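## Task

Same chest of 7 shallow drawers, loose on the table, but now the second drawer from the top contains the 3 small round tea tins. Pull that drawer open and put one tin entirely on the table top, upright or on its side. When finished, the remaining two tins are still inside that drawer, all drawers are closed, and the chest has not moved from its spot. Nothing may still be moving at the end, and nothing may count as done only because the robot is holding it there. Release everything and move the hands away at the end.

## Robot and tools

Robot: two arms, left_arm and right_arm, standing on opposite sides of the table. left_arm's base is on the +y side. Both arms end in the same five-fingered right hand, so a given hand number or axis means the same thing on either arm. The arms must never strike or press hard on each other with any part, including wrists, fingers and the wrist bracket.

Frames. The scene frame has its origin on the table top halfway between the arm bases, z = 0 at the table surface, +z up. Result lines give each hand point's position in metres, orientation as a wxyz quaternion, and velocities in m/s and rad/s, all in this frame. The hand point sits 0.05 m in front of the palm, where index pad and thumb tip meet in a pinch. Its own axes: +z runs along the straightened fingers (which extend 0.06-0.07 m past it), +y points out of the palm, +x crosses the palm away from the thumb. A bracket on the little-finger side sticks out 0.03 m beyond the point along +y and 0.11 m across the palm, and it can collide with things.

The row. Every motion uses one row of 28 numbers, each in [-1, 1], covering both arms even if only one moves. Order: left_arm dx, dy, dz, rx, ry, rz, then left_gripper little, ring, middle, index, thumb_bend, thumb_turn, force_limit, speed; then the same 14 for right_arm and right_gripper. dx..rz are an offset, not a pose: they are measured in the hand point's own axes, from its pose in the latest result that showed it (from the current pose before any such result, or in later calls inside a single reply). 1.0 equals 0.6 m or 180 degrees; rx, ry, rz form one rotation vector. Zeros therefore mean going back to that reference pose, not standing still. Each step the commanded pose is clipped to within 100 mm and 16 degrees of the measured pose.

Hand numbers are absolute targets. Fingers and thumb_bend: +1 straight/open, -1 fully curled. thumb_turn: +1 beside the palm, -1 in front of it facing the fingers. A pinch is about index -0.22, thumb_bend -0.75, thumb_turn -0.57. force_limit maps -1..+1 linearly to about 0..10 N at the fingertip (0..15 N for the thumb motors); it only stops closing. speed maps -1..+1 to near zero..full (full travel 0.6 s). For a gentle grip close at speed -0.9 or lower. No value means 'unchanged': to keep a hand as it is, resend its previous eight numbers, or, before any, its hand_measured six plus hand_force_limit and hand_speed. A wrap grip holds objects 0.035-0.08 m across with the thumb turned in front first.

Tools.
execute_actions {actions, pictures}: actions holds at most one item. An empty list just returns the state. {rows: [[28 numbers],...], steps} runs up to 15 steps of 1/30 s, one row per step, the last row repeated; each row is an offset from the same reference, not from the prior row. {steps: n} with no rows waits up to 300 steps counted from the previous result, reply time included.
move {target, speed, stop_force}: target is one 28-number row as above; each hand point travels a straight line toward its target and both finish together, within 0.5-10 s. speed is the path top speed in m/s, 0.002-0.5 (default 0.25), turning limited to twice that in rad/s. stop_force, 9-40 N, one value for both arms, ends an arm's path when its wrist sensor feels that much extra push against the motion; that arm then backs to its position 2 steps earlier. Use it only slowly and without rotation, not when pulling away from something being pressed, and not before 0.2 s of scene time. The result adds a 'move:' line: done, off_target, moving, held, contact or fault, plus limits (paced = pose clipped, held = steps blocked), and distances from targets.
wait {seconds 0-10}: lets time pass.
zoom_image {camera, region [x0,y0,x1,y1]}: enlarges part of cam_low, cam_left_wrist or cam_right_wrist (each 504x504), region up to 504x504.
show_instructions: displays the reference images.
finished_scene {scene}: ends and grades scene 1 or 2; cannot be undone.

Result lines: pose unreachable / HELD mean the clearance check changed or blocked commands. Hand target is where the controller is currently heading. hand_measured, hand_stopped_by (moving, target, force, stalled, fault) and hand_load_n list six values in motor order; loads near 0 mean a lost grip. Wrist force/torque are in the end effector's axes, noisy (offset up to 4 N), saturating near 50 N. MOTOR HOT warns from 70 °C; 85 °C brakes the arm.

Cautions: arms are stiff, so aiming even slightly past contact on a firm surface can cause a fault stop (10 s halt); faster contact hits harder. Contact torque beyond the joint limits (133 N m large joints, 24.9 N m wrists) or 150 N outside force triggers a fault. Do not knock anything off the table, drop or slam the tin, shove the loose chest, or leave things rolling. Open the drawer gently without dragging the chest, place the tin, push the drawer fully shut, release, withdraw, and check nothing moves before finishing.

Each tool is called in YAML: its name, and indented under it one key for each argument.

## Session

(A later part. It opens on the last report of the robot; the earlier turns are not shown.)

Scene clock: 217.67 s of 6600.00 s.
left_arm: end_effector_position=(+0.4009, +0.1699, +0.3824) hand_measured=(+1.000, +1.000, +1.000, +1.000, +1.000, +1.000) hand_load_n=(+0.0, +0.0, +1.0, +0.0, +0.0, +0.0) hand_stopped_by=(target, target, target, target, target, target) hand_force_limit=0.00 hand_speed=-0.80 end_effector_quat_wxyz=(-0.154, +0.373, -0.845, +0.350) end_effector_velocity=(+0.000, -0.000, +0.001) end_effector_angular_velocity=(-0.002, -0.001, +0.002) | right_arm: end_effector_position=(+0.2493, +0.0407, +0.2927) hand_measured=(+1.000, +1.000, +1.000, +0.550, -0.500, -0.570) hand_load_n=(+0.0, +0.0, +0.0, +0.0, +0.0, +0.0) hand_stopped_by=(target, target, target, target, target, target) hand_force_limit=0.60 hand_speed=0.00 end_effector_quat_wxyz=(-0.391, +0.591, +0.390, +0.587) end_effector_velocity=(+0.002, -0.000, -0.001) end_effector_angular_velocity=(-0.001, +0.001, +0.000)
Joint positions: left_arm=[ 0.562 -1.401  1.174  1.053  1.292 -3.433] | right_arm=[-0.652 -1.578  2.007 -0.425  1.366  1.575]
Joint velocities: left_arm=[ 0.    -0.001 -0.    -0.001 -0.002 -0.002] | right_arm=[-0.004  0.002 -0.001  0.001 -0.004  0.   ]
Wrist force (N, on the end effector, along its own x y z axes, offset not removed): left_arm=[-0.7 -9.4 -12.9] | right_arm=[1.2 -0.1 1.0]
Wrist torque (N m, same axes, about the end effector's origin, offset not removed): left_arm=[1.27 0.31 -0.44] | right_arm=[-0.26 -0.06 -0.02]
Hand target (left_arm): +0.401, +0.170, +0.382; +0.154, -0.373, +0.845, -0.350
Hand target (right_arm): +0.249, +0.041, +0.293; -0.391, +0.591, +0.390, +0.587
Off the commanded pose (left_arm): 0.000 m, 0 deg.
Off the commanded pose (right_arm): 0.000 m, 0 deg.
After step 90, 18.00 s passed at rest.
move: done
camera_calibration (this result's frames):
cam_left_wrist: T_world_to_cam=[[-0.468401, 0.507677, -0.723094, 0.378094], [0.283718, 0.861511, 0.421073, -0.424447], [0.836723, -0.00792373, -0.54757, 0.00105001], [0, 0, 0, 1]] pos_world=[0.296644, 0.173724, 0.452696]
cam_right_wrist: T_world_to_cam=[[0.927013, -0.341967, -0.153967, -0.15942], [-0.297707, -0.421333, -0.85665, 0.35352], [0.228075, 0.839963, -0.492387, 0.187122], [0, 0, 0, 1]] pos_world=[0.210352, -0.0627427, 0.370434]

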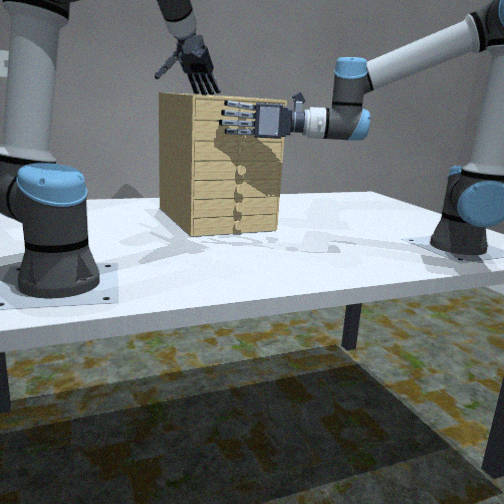

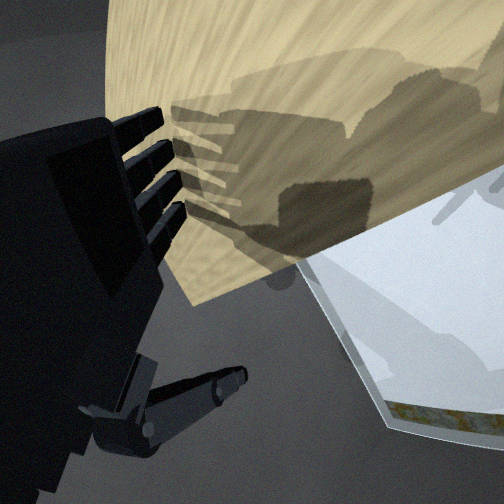

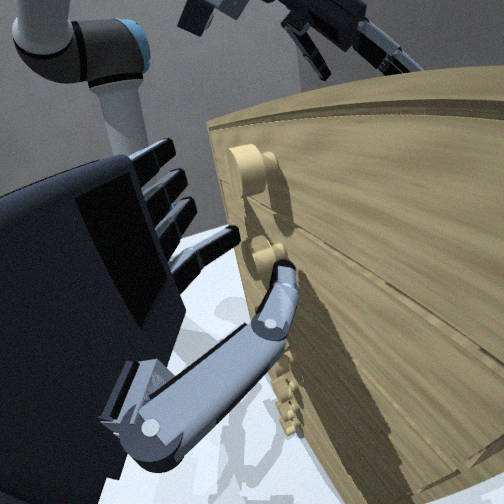

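execute_actions:
  actions:
    - {"rows": [[0,0,0,0,0,0,1,1,1,1,1,1,0,-0.8, 0,0.0015,0.0007,0,0,0,1,1,1,0.55,-0.5,-0.57,0.6,0.0],[0,0,0,0,0,0,1,1,1,1,1,1,0,-0.8, 0,0.0015,0.0007,0,0,0,1,1,1,0.55,-0.5,-0.57,0.6,0.0],[0,0,0,0,0,0,1,1,1,1,1,1,0,-0.8, 0,0.0015,0.0007,0,0,0,1,1,1,-0.1,-0.9,-0.57,0.8,-0.3]], "steps": 15}
  pictures: false

execute_actions:
  actions:
    - {"steps": 30}

zoom_image:
  camera: "cam_right_wrist"
  region: [200, 200, 330, 320]

Scene clock: 256.63 s of 6600.00 s.
left_arm: end_effector_position=(+0.4009, +0.1699, +0.3824) hand_measured=(+1.000, +1.000, +1.000, +1.000, +1.000, +1.000) hand_load_n=(+0.0, +0.0, +1.0, +0.0, +0.0, +0.0) hand_stopped_by=(target, target, target, target, target, target) hand_force_limit=0.00 hand_speed=-0.80 end_effector_quat_wxyz=(-0.154, +0.373, -0.845, +0.350) end_effector_velocity=(-0.000, -0.000, +0.000) end_effector_angular_velocity=(-0.002, +0.000, -0.001) | right_arm: end_effector_position=(+0.2503, +0.0407, +0.2927) hand_measured=(+1.000, +1.000, +1.000, +0.164, -0.738, -0.570) hand_load_n=(+0.0, +0.0, +0.0, +1.5, +5.5, +0.5) hand_stopped_by=(target, target, target, moving, moving, target) hand_force_limit=0.80 hand_speed=-0.30 end_effector_quat_wxyz=(-0.391, +0.591, +0.390, +0.587) end_effector_velocity=(+0.000, +0.001, +0.001) end_effector_angular_velocity=(+0.002, +0.000, +0.002)
Joint positions: left_arm=[ 0.562 -1.401  1.174  1.053  1.292 -3.433] | right_arm=[-0.654 -1.577  2.006 -0.425  1.364  1.575]
Joint velocities: left_arm=[-0.    -0.    -0.001 -0.001  0.001  0.   ] | right_arm=[-0.     0.    -0.002 -0.    -0.002  0.001]
Wrist force (N, on the end effector, along its own x y z axes, offset not removed): left_arm=[-0.8 -8.1 -11.7] | right_arm=[2.9 3.4 0.5]
Wrist torque (N m, same axes, about the end effector's origin, offset not removed): left_arm=[1.35 0.37 -0.24] | right_arm=[0.61 -0.59 0.48]
Hand target (left_arm): +0.401, +0.170, +0.382; +0.154, -0.373, +0.845, -0.350
Hand target (right_arm): +0.250, +0.041, +0.293; -0.391, +0.591, +0.390, +0.587
Off the commanded pose (left_arm): 0.000 m, 0 deg.
Off the commanded pose (right_arm): 0.000 m, 0 deg.
Steps of this call (steps 1 to 90: nothing new was sent; then 35.47 s passed at rest; steps 91 to 105: all 15 steps of this action). Readings (end_effector_position | what the end effector reports):
91: left_arm (+0.4009, +0.1699, +0.3824) | right_arm (+0.2495, +0.0407, +0.2927) | left_arm hand_measured=(+1.000, +1.000, +1.000, +1.000, +1.000, +1.000) hand_load_n=(+0.0, +0.0, +1.0, +0.0, +0.0, +0.0) hand_stopped_by=(target, target, target, target, target, target) hand_force_limit=0.00 hand_speed=-0.80 | right_arm hand_measured=(+1.000, +1.000, +1.000, +0.550, -0.500, -0.570) hand_load_n=(+0.0, +0.0, +0.0, +0.0, +0.0, +0.0) hand_stopped_by=(target, target, target, target, target, target) hand_force_limit=0.60 hand_speed=0.00
92: left_arm (+0.4009, +0.1699, +0.3824) | right_arm (+0.2496, +0.0407, +0.2927) | left_arm hand_measured=(+1.000, +1.000, +1.000, +1.000, +1.000, +1.000) hand_load_n=(+0.0, +0.0, +1.0, +0.0, +0.0, +0.0) hand_stopped_by=(target, target, target, target, target, target) hand_force_limit=0.00 hand_speed=-0.80 | right_arm hand_measured=(+1.000, +1.000, +1.000, +0.550, -0.500, -0.570) hand_load_n=(+0.0, +0.0, +0.0, +0.0, +0.0, +0.0) hand_stopped_by=(target, target, target, target, target, target) hand_force_limit=0.60 hand_speed=0.00
94: left_arm (+0.4009, +0.1699, +0.3824) | right_arm (+0.2499, +0.0407, +0.2927) | left_arm hand_measured=(+1.000, +1.000, +1.000, +1.000, +1.000, +1.000) hand_load_n=(+0.0, +0.0, +1.0, +0.0, +0.0, +0.0) hand_stopped_by=(target, target, target, target, target, target) hand_force_limit=0.00 hand_speed=-0.80 | right_arm hand_measured=(+1.000, +1.000, +1.000, +0.550, -0.500, -0.570) hand_load_n=(+0.0, +0.0, +0.0, +0.0, +0.0, +0.0) hand_stopped_by=(target, target, target, moving, moving, target) hand_force_limit=0.80 hand_speed=-0.30
98: left_arm (+0.4009, +0.1699, +0.3824) | right_arm (+0.2502, +0.0407, +0.2927) | left_arm hand_measured=(+1.000, +1.000, +1.000, +1.000, +1.000, +1.000) hand_load_n=(+0.0, +0.0, +1.0, +0.0, +0.0, +0.0) hand_stopped_by=(target, target, target, target, target, target) hand_force_limit=0.00 hand_speed=-0.80 | right_arm hand_measured=(+1.000, +1.000, +1.000, +0.438, -0.572, -0.570) hand_load_n=(+0.0, +0.0, +0.0, +0.0, +0.0, +0.0) hand_stopped_by=(target, target, target, moving, moving, target) hand_force_limit=0.80 hand_speed=-0.30
105: the state above

Scene clock: 257.63 s of 6600.00 s.
left_arm: end_effector_position=(+0.4009, +0.1699, +0.3824) hand_measured=(+1.000, +1.000, +1.000, +1.000, +1.000, +1.000) hand_load_n=(+0.0, +0.0, +1.0, +0.0, +0.0, +0.0) hand_stopped_by=(target, target, target, target, target, target) hand_force_limit=0.00 hand_speed=-0.80 end_effector_quat_wxyz=(-0.154, +0.373, -0.845, +0.350) end_effector_velocity=(+0.000, -0.000, +0.000) end_effector_angular_velocity=(-0.000, -0.001, -0.001) | right_arm: end_effector_position=(+0.2503, +0.0407, +0.2927) hand_measured=(+1.000, +1.000, +1.000, +0.132, -0.772, -0.570) hand_load_n=(+0.0, +0.0, +0.0, +12.0, +13.0, +0.5) hand_stopped_by=(target, target, target, force, force, target) hand_force_limit=0.80 hand_speed=-0.30 end_effector_quat_wxyz=(-0.391, +0.591, +0.390, +0.587) end_effector_velocity=(+0.001, -0.001, -0.001) end_effector_angular_velocity=(-0.001, +0.002, -0.003)
Joint positions: left_arm=[ 0.562 -1.401  1.174  1.053  1.292 -3.433] | right_arm=[-0.654 -1.577  2.006 -0.425  1.364  1.575]
Joint velocities: left_arm=[-0.    -0.    -0.    -0.001 -0.     0.001] | right_arm=[-0.002  0.     0.001  0.     0.001  0.001]
Wrist force (N, on the end effector, along its own x y z axes, offset not removed): left_arm=[0.8 -7.8 -13.2] | right_arm=[0.5 -1.1 -2.0]
Wrist torque (N m, same axes, about the end effector's origin, offset not removed): left_arm=[1.43 0.16 -0.13] | right_arm=[0.05 -0.35 0.36]
Hand target (left_arm): +0.401, +0.170, +0.382; +0.154, -0.373, +0.845, -0.350
Hand target (right_arm): +0.250, +0.041, +0.293; -0.391, +0.591, +0.390, +0.587
Off the commanded pose (left_arm): 0.000 m, 0 deg.
Off the commanded pose (right_arm): 0.000 m, 0 deg.
Steps of this call (steps 1 to 30: nothing new was sent). Readings (end_effector_position | what the end effector reports):
1: left_arm (+0.4009, +0.1699, +0.3824) | right_arm (+0.2503, +0.0407, +0.2927) | left_arm hand_measured=(+1.000, +1.000, +1.000, +1.000, +1.000, +1.000) hand_load_n=(+0.0, +0.0, +1.0, +0.0, +0.0, +0.0) hand_stopped_by=(target, target, target, target, target, target) hand_force_limit=0.00 hand_speed=-0.80 | right_arm hand_measured=(+1.000, +1.000, +1.000, +0.132, -0.756, -0.570) hand_load_n=(+0.0, +0.0, +0.0, +11.5, +11.0, +0.0) hand_stopped_by=(target, target, target, force, moving, target) hand_force_limit=0.80 hand_speed=-0.30
2: left_arm (+0.4009, +0.1699, +0.3824) | right_arm (+0.2503, +0.0407, +0.2927) | left_arm hand_measured=(+1.000, +1.000, +1.000, +1.000, +1.000, +1.000) hand_load_n=(+0.0, +0.0, +1.0, +0.0, +0.0, +0.0) hand_stopped_by=(target, target, target, target, target, target) hand_force_limit=0.00 hand_speed=-0.80 | right_arm hand_measured=(+1.000, +1.000, +1.000, +0.132, -0.778, -0.570) hand_load_n=(+0.0, +0.0, +0.0, +12.5, +14.0, +0.5) hand_stopped_by=(target, target, target, force, force, target) hand_force_limit=0.80 hand_speed=-0.30
4: left_arm (+0.4009, +0.1699, +0.3824) | right_arm (+0.2503, +0.0407, +0.2927) | left_arm hand_measured=(+1.000, +1.000, +1.000, +1.000, +1.000, +1.000) hand_load_n=(+0.0, +0.0, +1.0, +0.0, +0.0, +0.0) hand_stopped_by=(target, target, target, target, target, target) hand_force_limit=0.00 hand_speed=-0.80 | right_arm hand_measured=(+1.000, +1.000, +1.000, +0.132, -0.772, -0.570) hand_load_n=(+0.0, +0.0, +0.0, +12.0, +13.0, +0.0) hand_stopped_by=(target, target, target, force, force, target) hand_force_limit=0.80 hand_speed=-0.30
8: left_arm (+0.4009, +0.1699, +0.3824) | right_arm (+0.2503, +0.0407, +0.2927) | left_arm hand_measured=(+1.000, +1.000, +1.000, +1.000, +1.000, +1.000) hand_load_n=(+0.0, +0.0, +1.0, +0.0, +0.0, +0.0) hand_stopped_by=(target, target, target, target, target, target) hand_force_limit=0.00 hand_speed=-0.80 | right_arm hand_measured=(+1.000, +1.000, +1.000, +0.132, -0.772, -0.570) hand_load_n=(+0.0, +0.0, +0.0, +12.0, +13.0, +0.5) hand_stopped_by=(target, target, target, force, force, target) hand_force_limit=0.80 hand_speed=-0.30
30: the state above
camera_calibration (this result's frames):
cam_left_wrist: T_world_to_cam=[[-0.468401, 0.507677, -0.723094, 0.378094], [0.283718, 0.861511, 0.421074, -0.424447], [0.836723, -0.00792363, -0.54757, 0.00105006], [0, 0, 0, 1]] pos_world=[0.296644, 0.173724, 0.452696]
cam_right_wrist: T_world_to_cam=[[0.927017, -0.341941, -0.153999, -0.160316], [-0.297725, -0.421341, -0.85664, 0.353819], [0.228034, 0.839969, -0.492394, 0.186866], [0, 0, 0, 1]] pos_world=[0.211344, -0.0627024, 0.370419]

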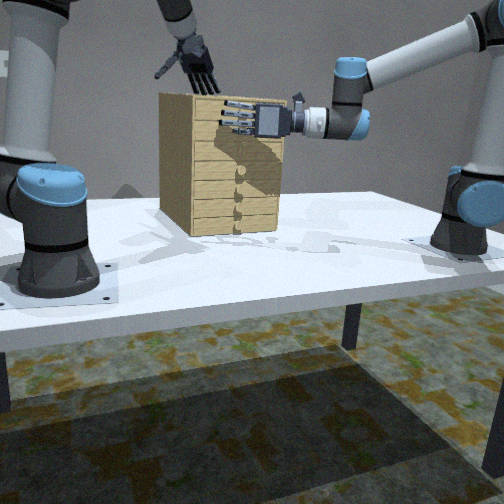

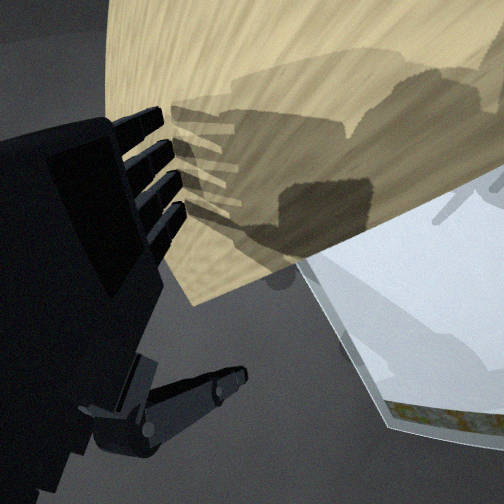

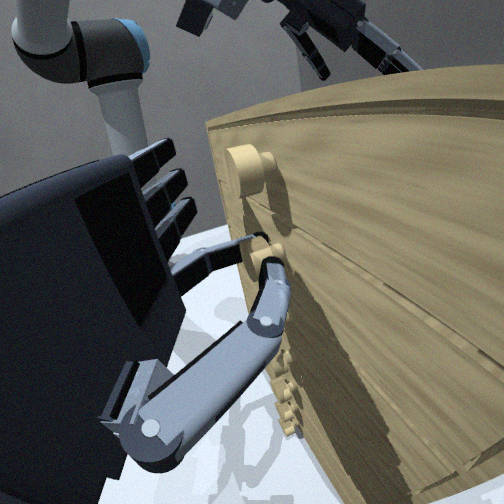

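Region (200, 200, 330, 320) of cam_right_wrist's 504x504 image, scaled by 3.877, with more detail than that image has; it fills the top 465 rows of this view, and the rest is white.

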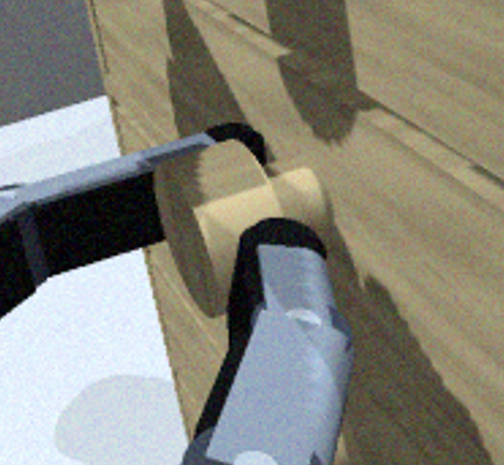

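move:
  target: [0,0,0,0,0,0,1,1,1,1,1,1,0,-0.8, 0,-0.06,-0.028,0,0,0,1,1,1,-0.1,-0.9,-0.57,0.8,-0.3]
  speed: 0.02

Scene clock: 263.23 s of 6600.00 s.
left_arm: end_effector_position=(+0.4009, +0.1699, +0.3824) hand_measured=(+1.000, +1.000, +1.000, +1.000, +1.000, +1.000) hand_load_n=(+0.0, +0.0, +1.0, +0.0, +0.0, +0.0) hand_stopped_by=(target, target, target, target, target, target) hand_force_limit=0.00 hand_speed=-0.80 end_effector_quat_wxyz=(-0.154, +0.373, -0.845, +0.350) end_effector_velocity=(+0.000, +0.000, +0.000) end_effector_angular_velocity=(-0.000, -0.001, +0.000) | right_arm: end_effector_position=(+0.2107, +0.0393, +0.2930) hand_measured=(+1.000, +1.000, +1.000, +0.132, -0.772, -0.570) hand_load_n=(+0.0, +0.0, +0.0, +12.0, +13.0, +0.5) hand_stopped_by=(target, target, target, force, force, target) hand_force_limit=0.80 hand_speed=-0.30 end_effector_quat_wxyz=(-0.391, +0.591, +0.390, +0.587) end_effector_velocity=(-0.002, -0.001, -0.001) end_effector_angular_velocity=(-0.001, +0.002, -0.001)
Joint positions: left_arm=[ 0.562 -1.401  1.174  1.053  1.292 -3.433] | right_arm=[-0.56  -1.601  2.028 -0.423  1.458  1.575]
Joint velocities: left_arm=[ 0.    -0.    -0.001  0.    -0.001  0.   ] | right_arm=[ 0.005 -0.001  0.002  0.     0.006  0.001]
Wrist force (N, on the end effector, along its own x y z axes, offset not removed): left_arm=[0.8 -8.9 -12.7] | right_arm=[-1.7 -0.6 0.6]
Wrist torque (N m, same axes, about the end effector's origin, offset not removed): left_arm=[1.33 0.11 -0.12] | right_arm=[-0.04 -0.10 0.28]
Hand target (left_arm): +0.401, +0.170, +0.382; +0.154, -0.373, +0.845, -0.350
Hand target (right_arm): +0.211, +0.039, +0.293; -0.391, +0.591, +0.390, +0.587
Off the commanded pose (left_arm): 0.000 m, 0 deg.
Off the commanded pose (right_arm): 0.000 m, 0 deg.
After step 90, 0.33 s passed at rest.
move: done
camera_calibration (this result's frames):
cam_left_wrist: T_world_to_cam=[[-0.468401, 0.507677, -0.723094, 0.378094], [0.283718, 0.861511, 0.421073, -0.424447], [0.836723, -0.00792371, -0.54757, 0.00105005], [0, 0, 0, 1]] pos_world=[0.296644, 0.173724, 0.452696]
cam_right_wrist: T_world_to_cam=[[0.927018, -0.341922, -0.154037, -0.124097], [-0.297746, -0.421329, -0.856638, 0.341703], [0.228003, 0.839983, -0.492386, 0.19721], [0, 0, 0, 1]] pos_world=[0.171816, -0.0641152, 0.370704]

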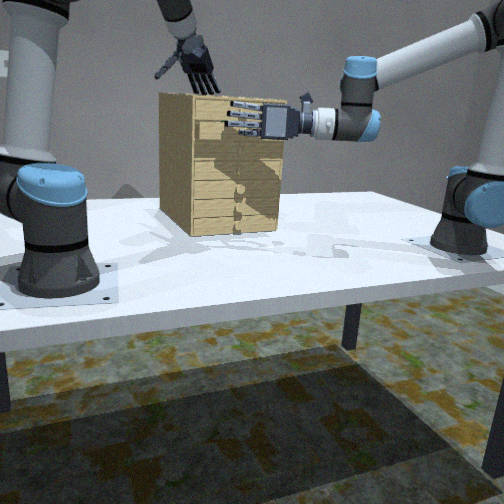

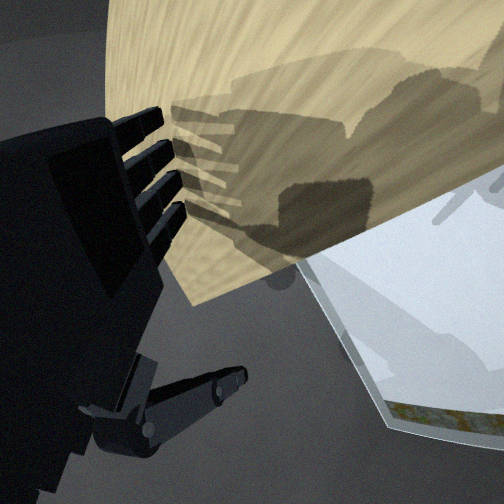

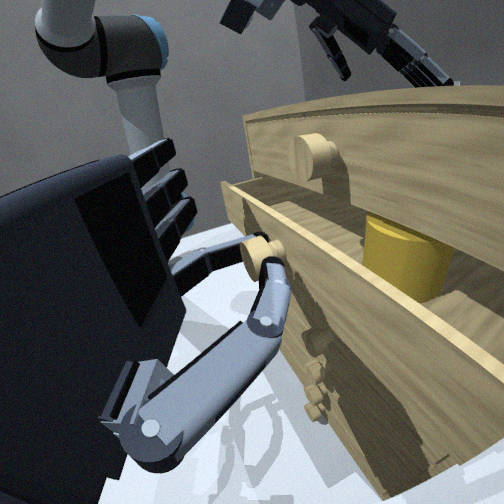

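move:
  target: [0,0,0,0,0,0,1,1,1,1,1,1,0,-0.8, 0,-0.2266,-0.1057,0,0,0,1,1,1,-0.1,-0.9,-0.57,0.8,-0.3]
  speed: 0.05

Scene clock: 270.10 s of 6600.00 s.
left_arm: end_effector_position=(+0.4009, +0.1699, +0.3824) hand_measured=(+1.000, +1.000, +1.000, +1.000, +1.000, +1.000) hand_load_n=(+0.0, +0.0, +1.0, +0.0, +0.0, +0.0) hand_stopped_by=(target, target, target, target, target, target) hand_force_limit=0.00 hand_speed=-0.80 end_effector_quat_wxyz=(-0.154, +0.373, -0.845, +0.350) end_effector_velocity=(+0.000, +0.000, -0.001) end_effector_angular_velocity=(+0.003, +0.000, +0.000) | right_arm: end_effector_position=(+0.0609, +0.0340, +0.2940) hand_measured=(+1.000, +1.000, +1.000, +0.132, -0.772, -0.570) hand_load_n=(+0.0, +0.0, +0.0, +12.0, +13.0, +0.0) hand_stopped_by=(target, target, target, force, force, target) hand_force_limit=0.80 hand_speed=-0.30 end_effector_quat_wxyz=(-0.391, +0.591, +0.390, +0.587) end_effector_velocity=(-0.002, +0.000, +0.000) end_effector_angular_velocity=(-0.001, -0.002, -0.000)
Joint positions: left_arm=[ 0.562 -1.401  1.174  1.053  1.292 -3.433] | right_arm=[-0.149 -1.592  2.017 -0.421  1.869  1.577]
Joint velocities: left_arm=[ 0.     0.001  0.001  0.001 -0.001  0.   ] | right_arm=[ 0.008  0.002 -0.002  0.001  0.008 -0.002]
Wrist force (N, on the end effector, along its own x y z axes, offset not removed): left_arm=[1.6 -7.7 -11.6] | right_arm=[0.0 -2.5 -0.2]
Wrist torque (N m, same axes, about the end effector's origin, offset not removed): left_arm=[1.40 0.05 -0.09] | right_arm=[-0.40 -0.25 0.38]
Hand target (left_arm): +0.401, +0.170, +0.382; +0.154, -0.373, +0.845, -0.350
Hand target (right_arm): +0.061, +0.034, +0.294; -0.391, +0.591, +0.390, +0.587
Off the commanded pose (left_arm): 0.000 m, 0 deg.
Off the commanded pose (right_arm): 0.000 m, 0 deg.
After step 90, 0.50 s passed at rest.
move: done
camera_calibration (this result's frames):
cam_left_wrist: T_world_to_cam=[[-0.468401, 0.507677, -0.723094, 0.378094], [0.283718, 0.861511, 0.421074, -0.424447], [0.836723, -0.00792338, -0.54757, 0.00104999], [0, 0, 0, 1]] pos_world=[0.296644, 0.173724, 0.452696]
cam_right_wrist: T_world_to_cam=[[0.927012, -0.341864, -0.154201, 0.0131745], [-0.297858, -0.421301, -0.856613, 0.295752], [0.22788, 0.840021, -0.492378, 0.236388], [0, 0, 0, 1]] pos_world=[0.0220109, -0.0694666, 0.371769]

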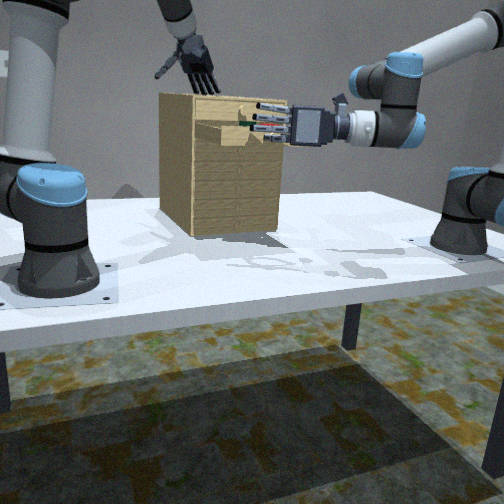

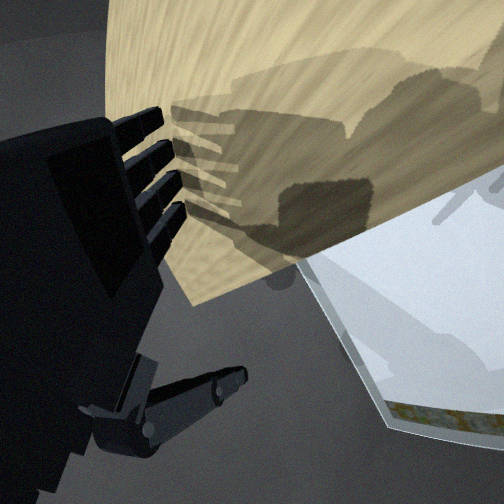

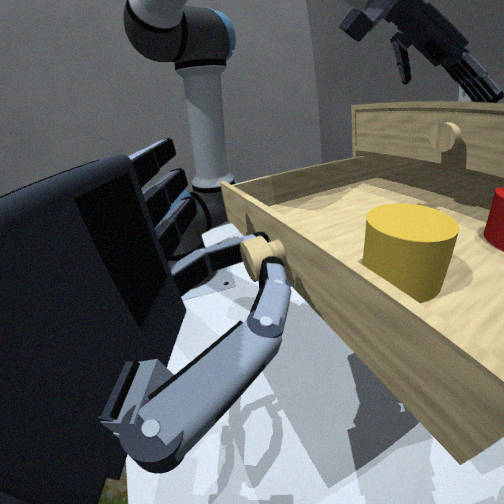

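zoom_image:
  camera: "cam_right_wrist"
  region: [330, 150, 504, 330]

Region (330, 150, 504, 330) of cam_right_wrist's 504x504 image, scaled by 2.800, with more detail than that image has; it fills the left 487 columns of this view, and the rest is white.

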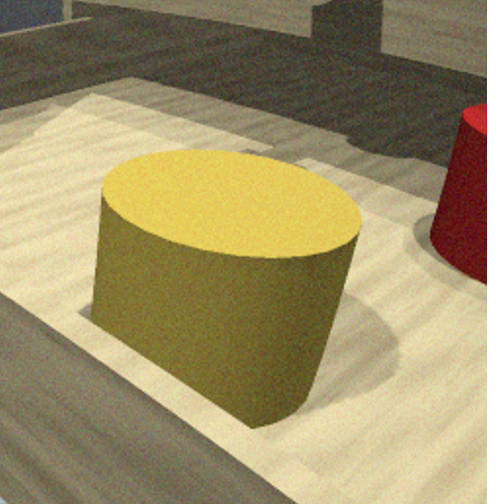

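execute_actions:
  actions:
    - {"rows": [[0,0,0,0,0,0,1,1,1,1,1,1,0,-0.8, 0,0,0,0,0,0,1,1,1,0.55,-0.45,-0.57,0.8,0.0]], "steps": 12}
  pictures: false

move:
  target: [0,0,0,0,0,0,1,1,1,1,1,1,0,-0.8, 0,-0.05,-0.023,0,0,0,1,1,1,0.55,-0.45,-0.57,0.8,0.0]
  speed: 0.06

Scene clock: 343.60 s of 6600.00 s.
left_arm: end_effector_position=(+0.4009, +0.1699, +0.3824) hand_measured=(+1.000, +1.000, +1.000, +1.000, +1.000, +1.000) hand_load_n=(+0.0, +0.0, +1.0, +0.0, +0.0, +0.0) hand_stopped_by=(target, target, target, target, target, target) hand_force_limit=0.00 hand_speed=-0.80 end_effector_quat_wxyz=(-0.154, +0.373, -0.845, +0.350) end_effector_velocity=(+0.000, +0.000, +0.000) end_effector_angular_velocity=(+0.001, -0.000, -0.001) | right_arm: end_effector_position=(+0.0609, +0.0340, +0.2941) hand_measured=(+1.000, +1.000, +1.000, +0.550, -0.466, -0.570) hand_load_n=(+0.0, +0.0, +0.0, +0.0, +0.0, +0.0) hand_stopped_by=(target, target, target, moving, moving, target) hand_force_limit=0.80 hand_speed=0.00 end_effector_quat_wxyz=(-0.392, +0.591, +0.390, +0.587) end_effector_velocity=(-0.001, +0.000, +0.000) end_effector_angular_velocity=(+0.000, +0.000, +0.003)
Joint positions: left_arm=[ 0.562 -1.401  1.174  1.053  1.292 -3.433] | right_arm=[-0.149 -1.592  2.017 -0.421  1.869  1.577]
Joint velocities: left_arm=[ 0.     0.    -0.001  0.001 -0.     0.001] | right_arm=[ 0.001 -0.001 -0.     0.001 -0.002  0.   ]
Wrist force (N, on the end effector, along its own x y z axes, offset not removed): left_arm=[0.8 -9.2 -12.5] | right_arm=[1.3 4.4 3.2]
Wrist torque (N m, same axes, about the end effector's origin, offset not removed): left_arm=[1.19 0.19 -0.28] | right_arm=[0.39 -0.48 0.33]
Hand target (left_arm): +0.401, +0.170, +0.382; +0.154, -0.373, +0.845, -0.350
Hand target (right_arm): +0.061, +0.034, +0.294; -0.391, +0.591, +0.390, +0.587
Off the commanded pose (left_arm): 0.000 m, 0 deg.
Off the commanded pose (right_arm): 0.000 m, 0 deg.
Steps of this call (steps 1 to 90: nothing new was sent; then 70.10 s passed at rest; steps 91 to 102: all 12 steps of this action). Readings (end_effector_position | what the end effector reports):
91: left_arm (+0.4009, +0.1699, +0.3824) | right_arm (+0.0607, +0.0340, +0.2940) | left_arm hand_measured=(+1.000, +1.000, +1.000, +1.000, +1.000, +1.000) hand_load_n=(+0.0, +0.0, +1.0, +0.0, +0.0, +0.0) hand_stopped_by=(target, target, target, target, target, target) hand_force_limit=0.00 hand_speed=-0.80 | right_arm hand_measured=(+1.000, +1.000, +1.000, +0.132, -0.772, -0.570) hand_load_n=(+0.0, +0.0, +0.0, +12.0, +13.0, +0.0) hand_stopped_by=(target, target, target, moving, moving, target) hand_force_limit=0.80 hand_speed=0.00
92: left_arm (+0.4009, +0.1699, +0.3824) | right_arm (+0.0607, +0.0340, +0.2940) | left_arm hand_measured=(+1.000, +1.000, +1.000, +1.000, +1.000, +1.000) hand_load_n=(+0.0, +0.0, +1.0, +0.0, +0.0, +0.0) hand_stopped_by=(target, target, target, target, target, target) hand_force_limit=0.00 hand_speed=-0.80 | right_arm hand_measured=(+1.000, +1.000, +1.000, +0.132, -0.772, -0.570) hand_load_n=(+0.0, +0.0, +0.0, +12.0, +13.0, +0.0) hand_stopped_by=(target, target, target, moving, moving, target) hand_force_limit=0.80 hand_speed=0.00
94: left_arm (+0.4009, +0.1699, +0.3824) | right_arm (+0.0607, +0.0340, +0.2940) | left_arm hand_measured=(+1.000, +1.000, +1.000, +1.000, +1.000, +1.000) hand_load_n=(+0.0, +0.0, +1.0, +0.0, +0.0, +0.0) hand_stopped_by=(target, target, target, target, target, target) hand_force_limit=0.00 hand_speed=-0.80 | right_arm hand_measured=(+1.000, +1.000, +1.000, +0.182, -0.746, -0.570) hand_load_n=(+0.0, +0.0, +0.0, +1.0, +1.0, +0.5) hand_stopped_by=(target, target, target, moving, moving, target) hand_force_limit=0.80 hand_speed=0.00
98: left_arm (+0.4009, +0.1699, +0.3824) | right_arm (+0.0608, +0.0340, +0.2940) | left_arm hand_measured=(+1.000, +1.000, +1.000, +1.000, +1.000, +1.000) hand_load_n=(+0.0, +0.0, +1.0, +0.0, +0.0, +0.0) hand_stopped_by=(target, target, target, target, target, target) hand_force_limit=0.00 hand_speed=-0.80 | right_arm hand_measured=(+1.000, +1.000, +1.000, +0.404, -0.606, -0.570) hand_load_n=(+0.0, +0.0, +0.0, +0.0, +0.0, +0.0) hand_stopped_by=(target, target, target, moving, moving, target) hand_force_limit=0.80 hand_speed=0.00
102: the state above

Scene clock: 344.80 s of 6600.00 s.
left_arm: end_effector_position=(+0.4009, +0.1699, +0.3824) hand_measured=(+1.000, +1.000, +1.000, +1.000, +1.000, +1.000) hand_load_n=(+0.0, +0.0, +1.0, +0.0, +0.0, +0.0) hand_stopped_by=(target, target, target, target, target, target) hand_force_limit=0.00 hand_speed=-0.80 end_effector_quat_wxyz=(-0.154, +0.373, -0.845, +0.350) end_effector_velocity=(-0.000, +0.000, +0.000) end_effector_angular_velocity=(-0.001, +0.001, +0.001) | right_arm: end_effector_position=(+0.0281, +0.0330, +0.2943) hand_measured=(+1.000, +1.000, +1.000, +0.550, -0.450, -0.570) hand_load_n=(+0.0, +0.0, +0.0, +0.0, +0.0, +0.0) hand_stopped_by=(target, target, target, target, target, target) hand_force_limit=0.80 hand_speed=0.00 end_effector_quat_wxyz=(-0.392, +0.591, +0.390, +0.587) end_effector_velocity=(-0.002, -0.000, -0.000) end_effector_angular_velocity=(+0.000, +0.000, -0.001)
Joint positions: left_arm=[ 0.562 -1.401  1.174  1.053  1.292 -3.433] | right_arm=[-0.056 -1.57   1.994 -0.42   1.962  1.577]
Joint velocities: left_arm=[ 0.    -0.001  0.001  0.    -0.    -0.001] | right_arm=[ 0.006  0.002 -0.001 -0.001  0.007  0.   ]
Wrist force (N, on the end effector, along its own x y z axes, offset not removed): left_arm=[0.7 -7.9 -12.5] | right_arm=[4.6 4.0 -0.5]
Wrist torque (N m, same axes, about the end effector's origin, offset not removed): left_arm=[1.36 0.20 -0.23] | right_arm=[0.47 -0.63 0.78]
Hand target (left_arm): +0.401, +0.170, +0.382; +0.154, -0.373, +0.845, -0.350
Hand target (right_arm): +0.028, +0.033, +0.294; -0.392, +0.591, +0.390, +0.587
Off the commanded pose (left_arm): 0.000 m, 0 deg.
Off the commanded pose (right_arm): 0.000 m, 0 deg.
move: done
camera_calibration (this result's frames):
cam_left_wrist: T_world_to_cam=[[-0.468401, 0.507677, -0.723094, 0.378094], [0.283718, 0.861511, 0.421073, -0.424447], [0.836723, -0.00792384, -0.547569, 0.00105003], [0, 0, 0, 1]] pos_world=[0.296644, 0.173724, 0.452696]
cam_right_wrist: T_world_to_cam=[[0.927025, -0.341806, -0.154249, 0.043332], [-0.297865, -0.421277, -0.856623, 0.285773], [0.227817, 0.840056, -0.492346, 0.244823], [0, 0, 0, 1]] pos_world=[-0.0108228, -0.070464, 0.372021]

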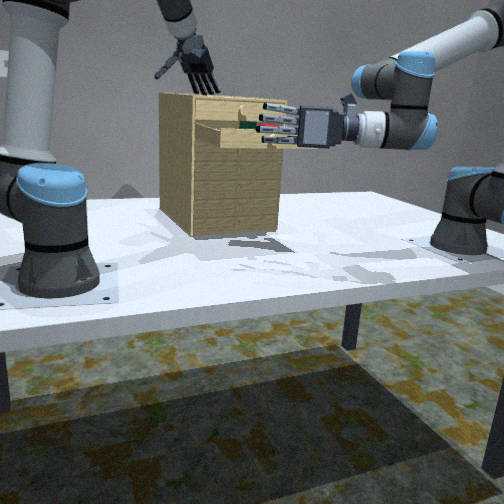

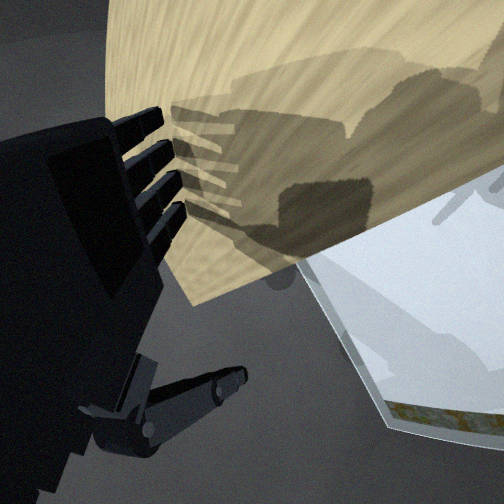

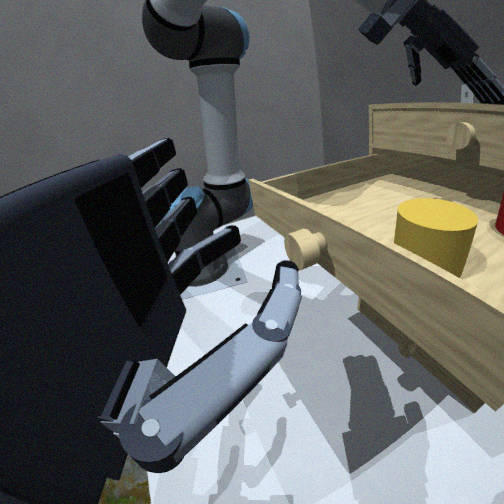

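move:
  target: [0,0,0,0,0,0,1,1,1,1,1,1,0,-0.8, 0.1767,0,0,-0.1608,-0.0991,0.4956,1,1,0.6,0.6,0.2,-0.75,0.8,0.0]
  speed: 0.25

Scene clock: 387.97 s of 6600.00 s.
left_arm: end_effector_position=(+0.4009, +0.1699, +0.3824) hand_measured=(+1.000, +1.000, +1.000, +1.000, +1.000, +1.000) hand_load_n=(+0.0, +0.0, +1.0, +0.0, +0.0, +0.0) hand_stopped_by=(target, target, target, target, target, target) hand_force_limit=0.00 hand_speed=-0.80 end_effector_quat_wxyz=(-0.154, +0.373, -0.845, +0.350) end_effector_velocity=(+0.000, -0.000, -0.000) end_effector_angular_velocity=(-0.000, -0.000, -0.001) | right_arm: end_effector_position=(+0.0288, +0.0327, +0.4001) hand_measured=(+1.000, +1.000, +0.600, +0.600, +0.200, -0.750) hand_load_n=(+0.0, +0.0, +0.0, +0.0, +0.0, +0.0) hand_stopped_by=(target, target, target, target, target, target) hand_force_limit=0.80 hand_speed=0.00 end_effector_quat_wxyz=(+0.483, -0.837, +0.224, -0.130) end_effector_velocity=(+0.001, -0.000, +0.001) end_effector_angular_velocity=(+0.002, +0.014, -0.006)
Joint positions: left_arm=[ 0.562 -1.401  1.174  1.053  1.292 -3.433] | right_arm=[-0.283 -1.49   1.293  0.739  1.82   3.287]
Joint velocities: left_arm=[-0.     0.001  0.    -0.001  0.     0.   ] | right_arm=[-0.006  0.001 -0.004  0.008 -0.007  0.012]
Wrist force (N, on the end effector, along its own x y z axes, offset not removed): left_arm=[-0.5 -8.1 -11.9] | right_arm=[2.1 -0.4 0.3]
Wrist torque (N m, same axes, about the end effector's origin, offset not removed): left_arm=[1.35 0.31 -0.32] | right_arm=[-0.09 -0.32 0.35]
Hand target (left_arm): +0.401, +0.170, +0.382; +0.154, -0.373, +0.845, -0.350
Hand target (right_arm): +0.029, +0.033, +0.400; -0.483, +0.837, -0.224, +0.130
Off the commanded pose (left_arm): 0.000 m, 0 deg.
Off the commanded pose (right_arm): 0.000 m, 0 deg.
After step 90, 36.37 s passed at rest.
move: done
camera_calibration (this result's frames):
cam_left_wrist: T_world_to_cam=[[-0.468401, 0.507677, -0.723094, 0.378094], [0.283718, 0.861511, 0.421073, -0.424447], [0.836723, -0.00792383, -0.547569, 0.00105006], [0, 0, 0, 1]] pos_world=[0.296644, 0.173724, 0.452696]
cam_right_wrist: T_world_to_cam=[[-0.35462, -0.3191, -0.878874, 0.385005], [-0.93478, 0.100118, 0.340827, -0.1013], [-0.0207666, 0.942418, -0.333792, 0.237331], [0, 0, 0, 1]] pos_world=[0.0467663, -0.0906684, 0.452116]

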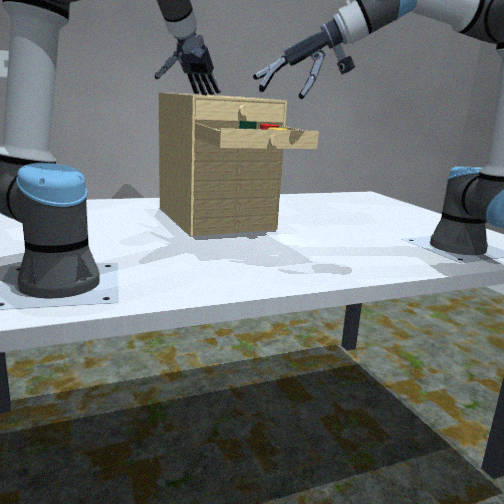

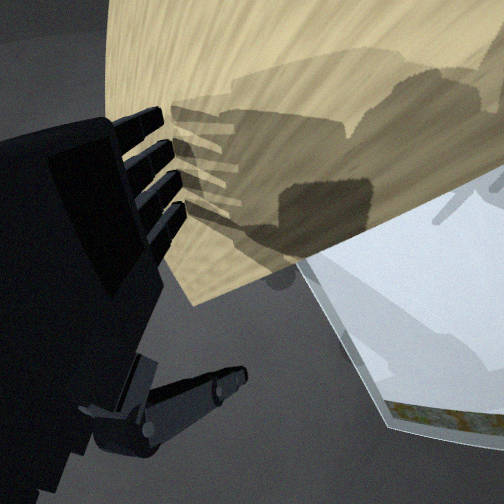

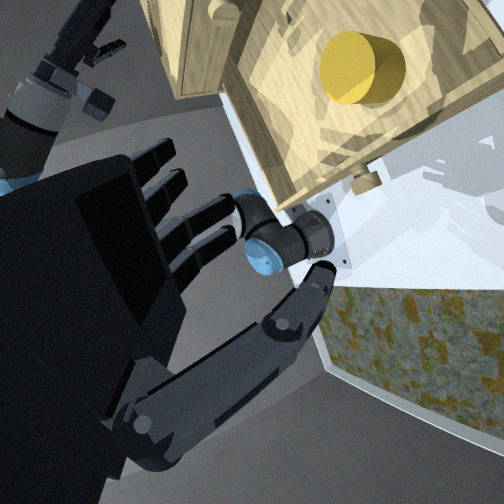

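move:
  target: [0,0,0,0,0,0,1,1,1,1,1,1,0,-0.8, 0.177,-0.0071,0.0123,0,0,0,1,1,0.6,0.6,0.2,-0.75,0.8,0.0]
  speed: 0.2

Scene clock: 394.07 s of 6600.00 s.
left_arm: end_effector_position=(+0.4009, +0.1699, +0.3824) hand_measured=(+1.000, +1.000, +1.000, +1.000, +1.000, +1.000) hand_load_n=(+0.0, +0.0, +1.0, +0.0, +0.0, +0.0) hand_stopped_by=(target, target, target, target, target, target) hand_force_limit=0.00 hand_speed=-0.80 end_effector_quat_wxyz=(-0.154, +0.373, -0.845, +0.350) end_effector_velocity=(+0.000, -0.000, -0.000) end_effector_angular_velocity=(+0.001, -0.000, -0.000) | right_arm: end_effector_position=(+0.1248, -0.0130, +0.4003) hand_measured=(+1.000, +1.000, +0.600, +0.600, +0.200, -0.750) hand_load_n=(+0.0, +0.0, +0.0, +0.0, +0.0, +0.0) hand_stopped_by=(target, target, target, target, target, target) hand_force_limit=0.80 hand_speed=0.00 end_effector_quat_wxyz=(+0.483, -0.837, +0.224, -0.130) end_effector_velocity=(+0.003, -0.001, -0.000) end_effector_angular_velocity=(+0.001, +0.002, +0.000)
Joint positions: left_arm=[ 0.562 -1.401  1.174  1.053  1.292 -3.433] | right_arm=[-0.593 -1.605  1.409  0.72   1.553  3.129]
Joint velocities: left_arm=[ 0.     0.001 -0.    -0.    -0.     0.001] | right_arm=[-0.01  -0.002  0.002 -0.    -0.01  -0.003]
Wrist force (N, on the end effector, along its own x y z axes, offset not removed): left_arm=[0.5 -9.9 -13.0] | right_arm=[1.4 1.1 -3.1]
Wrist torque (N m, same axes, about the end effector's origin, offset not removed): left_arm=[1.13 0.20 -0.26] | right_arm=[0.32 -0.21 0.42]
Hand target (left_arm): +0.401, +0.170, +0.382; +0.154, -0.373, +0.845, -0.350
Hand target (right_arm): +0.125, -0.013, +0.400; -0.483, +0.837, -0.224, +0.130
Off the commanded pose (left_arm): 0.000 m, 0 deg.
Off the commanded pose (right_arm): 0.000 m, 0 deg.
After step 90, 2.00 s passed at rest.
move: done
camera_calibration (this result's frames):
cam_left_wrist: T_world_to_cam=[[-0.468401, 0.507677, -0.723094, 0.378094], [0.283718, 0.861511, 0.421073, -0.424447], [0.836723, -0.00792378, -0.547569, 0.00104991], [0, 0, 0, 1]] pos_world=[0.296644, 0.173724, 0.452696]
cam_right_wrist: T_world_to_cam=[[-0.35443, -0.319027, -0.878977, 0.404627], [-0.934857, 0.100269, 0.34057, -0.00693254], [-0.0205173, 0.942426, -0.333783, 0.282432], [0, 0, 0, 1]] pos_world=[0.142726, -0.136389, 0.45229]

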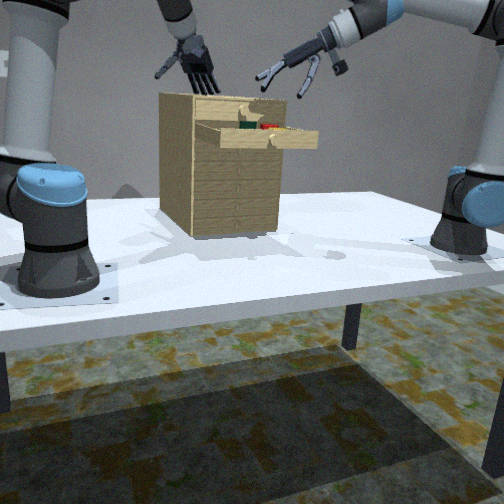

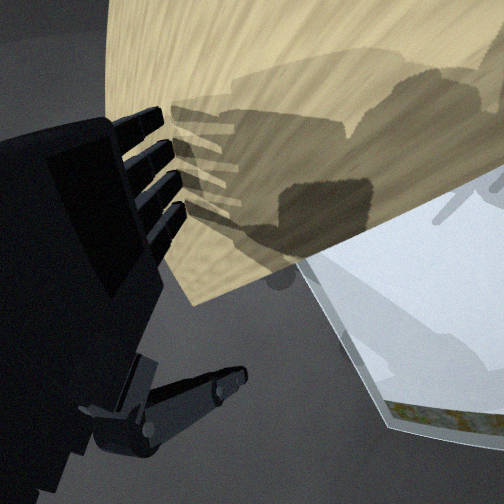

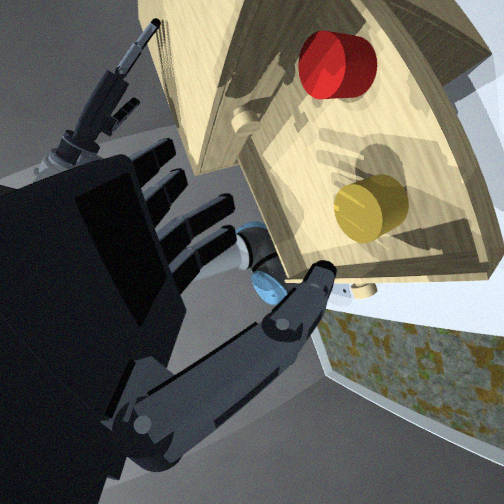

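zoom_image:
  camera: "cam_right_wrist"
  region: [280, 150, 430, 300]

Region (280, 150, 430, 300) of cam_right_wrist's 504x504 image, scaled by 3.360, with more detail than that image has.

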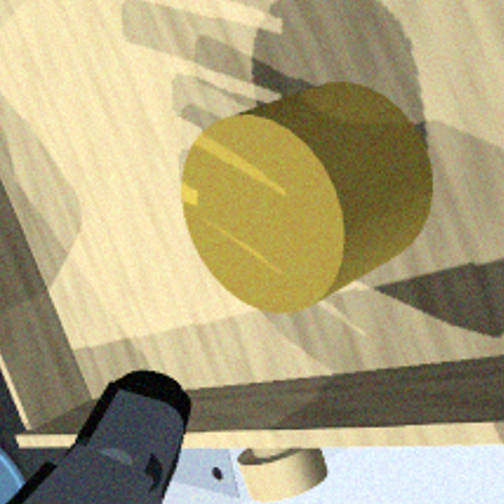

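move:
  target: [0,0,0,0,0,0,1,1,1,1,1,1,0,-0.8, -0.0104,0.0822,0.042,0,0,0,1,1,0.6,0.6,0.2,-0.75,0.8,0.0]
  speed: 0.08

Scene clock: 450.43 s of 6600.00 s.
left_arm: end_effector_position=(+0.4009, +0.1699, +0.3824) hand_measured=(+1.000, +1.000, +1.000, +1.000, +1.000, +1.000) hand_load_n=(+0.0, +0.0, +1.0, +0.0, +0.0, +0.0) hand_stopped_by=(target, target, target, target, target, target) hand_force_limit=0.00 hand_speed=-0.80 end_effector_quat_wxyz=(-0.154, +0.373, -0.845, +0.350) end_effector_velocity=(-0.000, +0.000, +0.001) end_effector_angular_velocity=(-0.001, -0.000, -0.001) | right_arm: end_effector_position=(+0.1181, -0.0123, +0.3452) hand_measured=(+1.000, +1.000, +0.600, +0.600, +0.200, -0.750) hand_load_n=(+0.0, +0.0, +0.0, +0.0, +0.0, +0.0) hand_stopped_by=(target, target, target, target, target, target) hand_force_limit=0.80 hand_speed=0.00 end_effector_quat_wxyz=(+0.483, -0.837, +0.224, -0.130) end_effector_velocity=(-0.001, -0.000, -0.002) end_effector_angular_velocity=(-0.001, +0.000, +0.001)
Joint positions: left_arm=[ 0.562 -1.401  1.174  1.053  1.292 -3.433] | right_arm=[-0.574 -1.622  1.567  0.579  1.569  3.138]
Joint velocities: left_arm=[ 0.    -0.001 -0.001  0.     0.001  0.001] | right_arm=[ 0.002 -0.     0.006 -0.004  0.001  0.   ]
Wrist force (N, on the end effector, along its own x y z axes, offset not removed): left_arm=[0.6 -8.6 -13.2] | right_arm=[1.4 2.6 0.8]
Wrist torque (N m, same axes, about the end effector's origin, offset not removed): left_arm=[1.31 0.16 -0.29] | right_arm=[0.44 -0.22 0.14]
Hand target (left_arm): +0.401, +0.170, +0.382; +0.154, -0.373, +0.845, -0.350
Hand target (right_arm): +0.118, -0.012, +0.345; -0.483, +0.837, -0.224, +0.130
Off the commanded pose (left_arm): 0.000 m, 0 deg.
Off the commanded pose (right_arm): 0.000 m, 0 deg.
After step 90, 52.23 s passed at rest.
move: done
camera_calibration (this result's frames):
cam_left_wrist: T_world_to_cam=[[-0.4684, 0.507677, -0.723094, 0.378094], [0.283718, 0.861511, 0.421074, -0.424447], [0.836723, -0.00792377, -0.547569, 0.00104986], [0, 0, 0, 1]] pos_world=[0.296644, 0.173724, 0.452696]
cam_right_wrist: T_world_to_cam=[[-0.354455, -0.319071, -0.878951, 0.354026], [-0.934848, 0.100281, 0.340593, 0.00549534], [-0.0205312, 0.942411, -0.333828, 0.263264], [0, 0, 0, 1]] pos_world=[0.136029, -0.135694, 0.397185]

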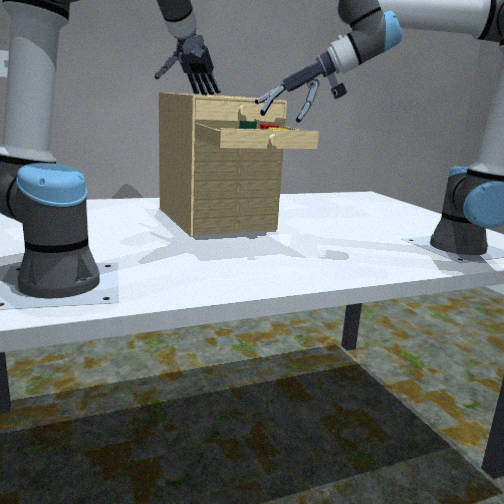

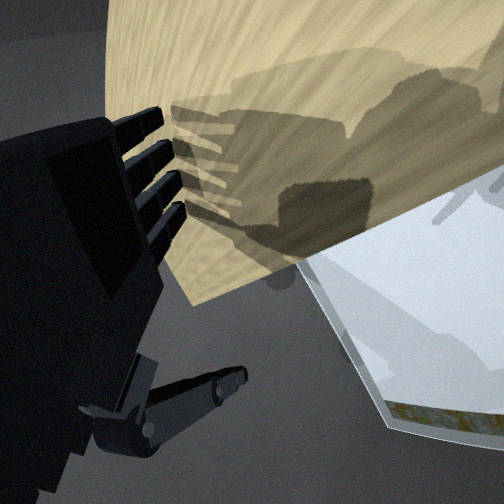

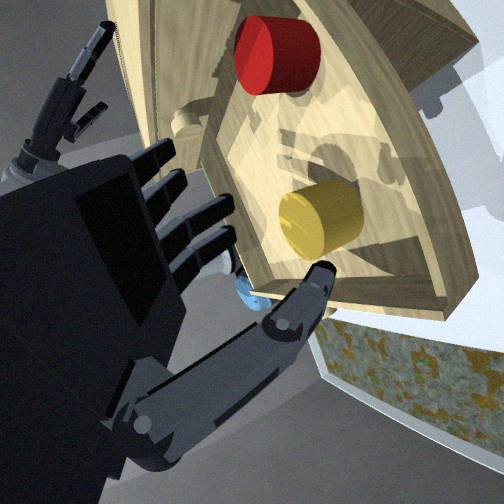

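move:
  target: [0,0,0,0,0,0,1,1,1,1,1,1,0,-0.8, 0,0.0505,0.0292,0,0,0,1,1,0.6,0.6,0.2,-0.75,0.8,0.0]
  speed: 0.025
  stop_force: 9

Scene clock: 459.90 s of 6600.00 s.
left_arm: end_effector_position=(+0.4009, +0.1699, +0.3824) hand_measured=(+1.000, +1.000, +1.000, +1.000, +1.000, +1.000) hand_load_n=(+0.0, +0.0, +1.0, +0.0, +0.0, +0.0) hand_stopped_by=(target, target, target, target, target, target) hand_force_limit=0.00 hand_speed=-0.80 end_effector_quat_wxyz=(-0.154, +0.373, -0.845, +0.350) end_effector_velocity=(-0.000, +0.000, +0.000) end_effector_angular_velocity=(-0.000, -0.000, -0.001) | right_arm: end_effector_position=(+0.1182, -0.0123, +0.3104) hand_measured=(+1.000, +1.000, +0.600, +0.600, +0.200, -0.750) hand_load_n=(+0.0, +0.0, +0.0, +0.0, +0.0, +0.0) hand_stopped_by=(target, target, target, target, target, target) hand_force_limit=0.80 hand_speed=0.00 end_effector_quat_wxyz=(+0.483, -0.837, +0.224, -0.130) end_effector_velocity=(+0.001, +0.001, -0.001) end_effector_angular_velocity=(+0.003, -0.002, -0.000)
Joint positions: left_arm=[ 0.562 -1.401  1.174  1.053  1.292 -3.433] | right_arm=[-0.574 -1.623  1.656  0.491  1.569  3.138]
Joint velocities: left_arm=[-0.    -0.001  0.     0.001  0.     0.001] | right_arm=[-0.    -0.     0.004 -0.007  0.    -0.   ]
Wrist force (N, on the end effector, along its own x y z axes, offset not removed): left_arm=[0.5 -8.7 -13.1] | right_arm=[1.9 2.9 0.0]
Wrist torque (N m, same axes, about the end effector's origin, offset not removed): left_arm=[1.32 0.27 -0.22] | right_arm=[0.40 -0.20 0.21]
Hand target (left_arm): +0.401, +0.170, +0.382; +0.154, -0.373, +0.845, -0.350
Hand target (right_arm): +0.118, -0.012, +0.310; -0.483, +0.837, -0.224, +0.130
Off the commanded pose (left_arm): 0.000 m, 0 deg.
Off the commanded pose (right_arm): 0.000 m, 0 deg.
After step 90, 4.77 s passed at rest.
move: done
camera_calibration (this result's frames):
cam_left_wrist: T_world_to_cam=[[-0.468401, 0.507677, -0.723094, 0.378094], [0.283718, 0.861511, 0.421073, -0.424447], [0.836723, -0.00792391, -0.54757, 0.00105021], [0, 0, 0, 1]] pos_world=[0.296644, 0.173724, 0.452696]
cam_right_wrist: T_world_to_cam=[[-0.354457, -0.319083, -0.878946, 0.323514], [-0.934847, 0.100288, 0.340593, 0.017396], [-0.0205297, 0.942406, -0.333842, 0.251639], [0, 0, 0, 1]] pos_world=[0.136101, -0.135663, 0.362434]

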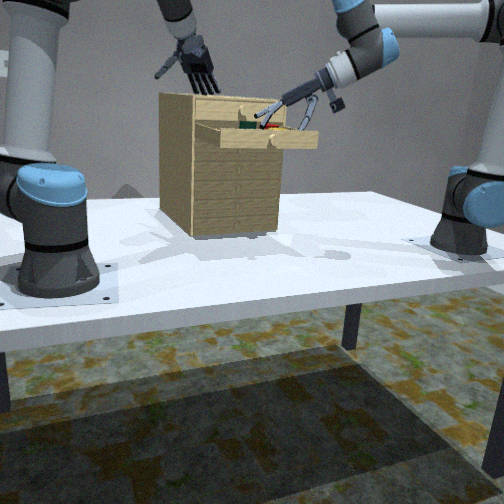

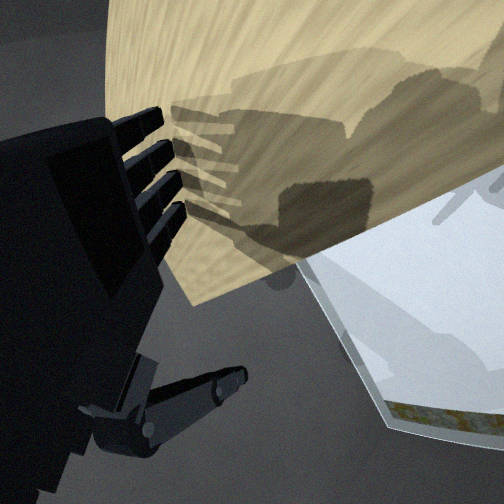

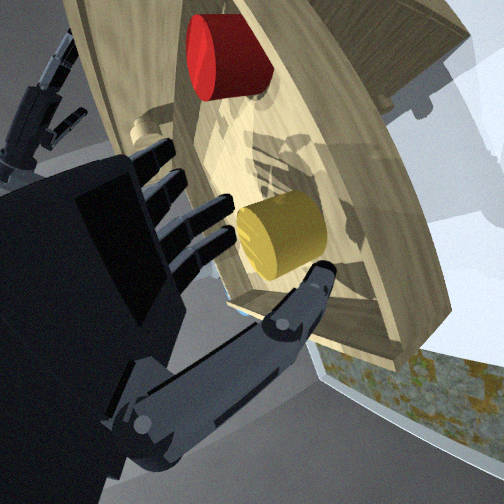

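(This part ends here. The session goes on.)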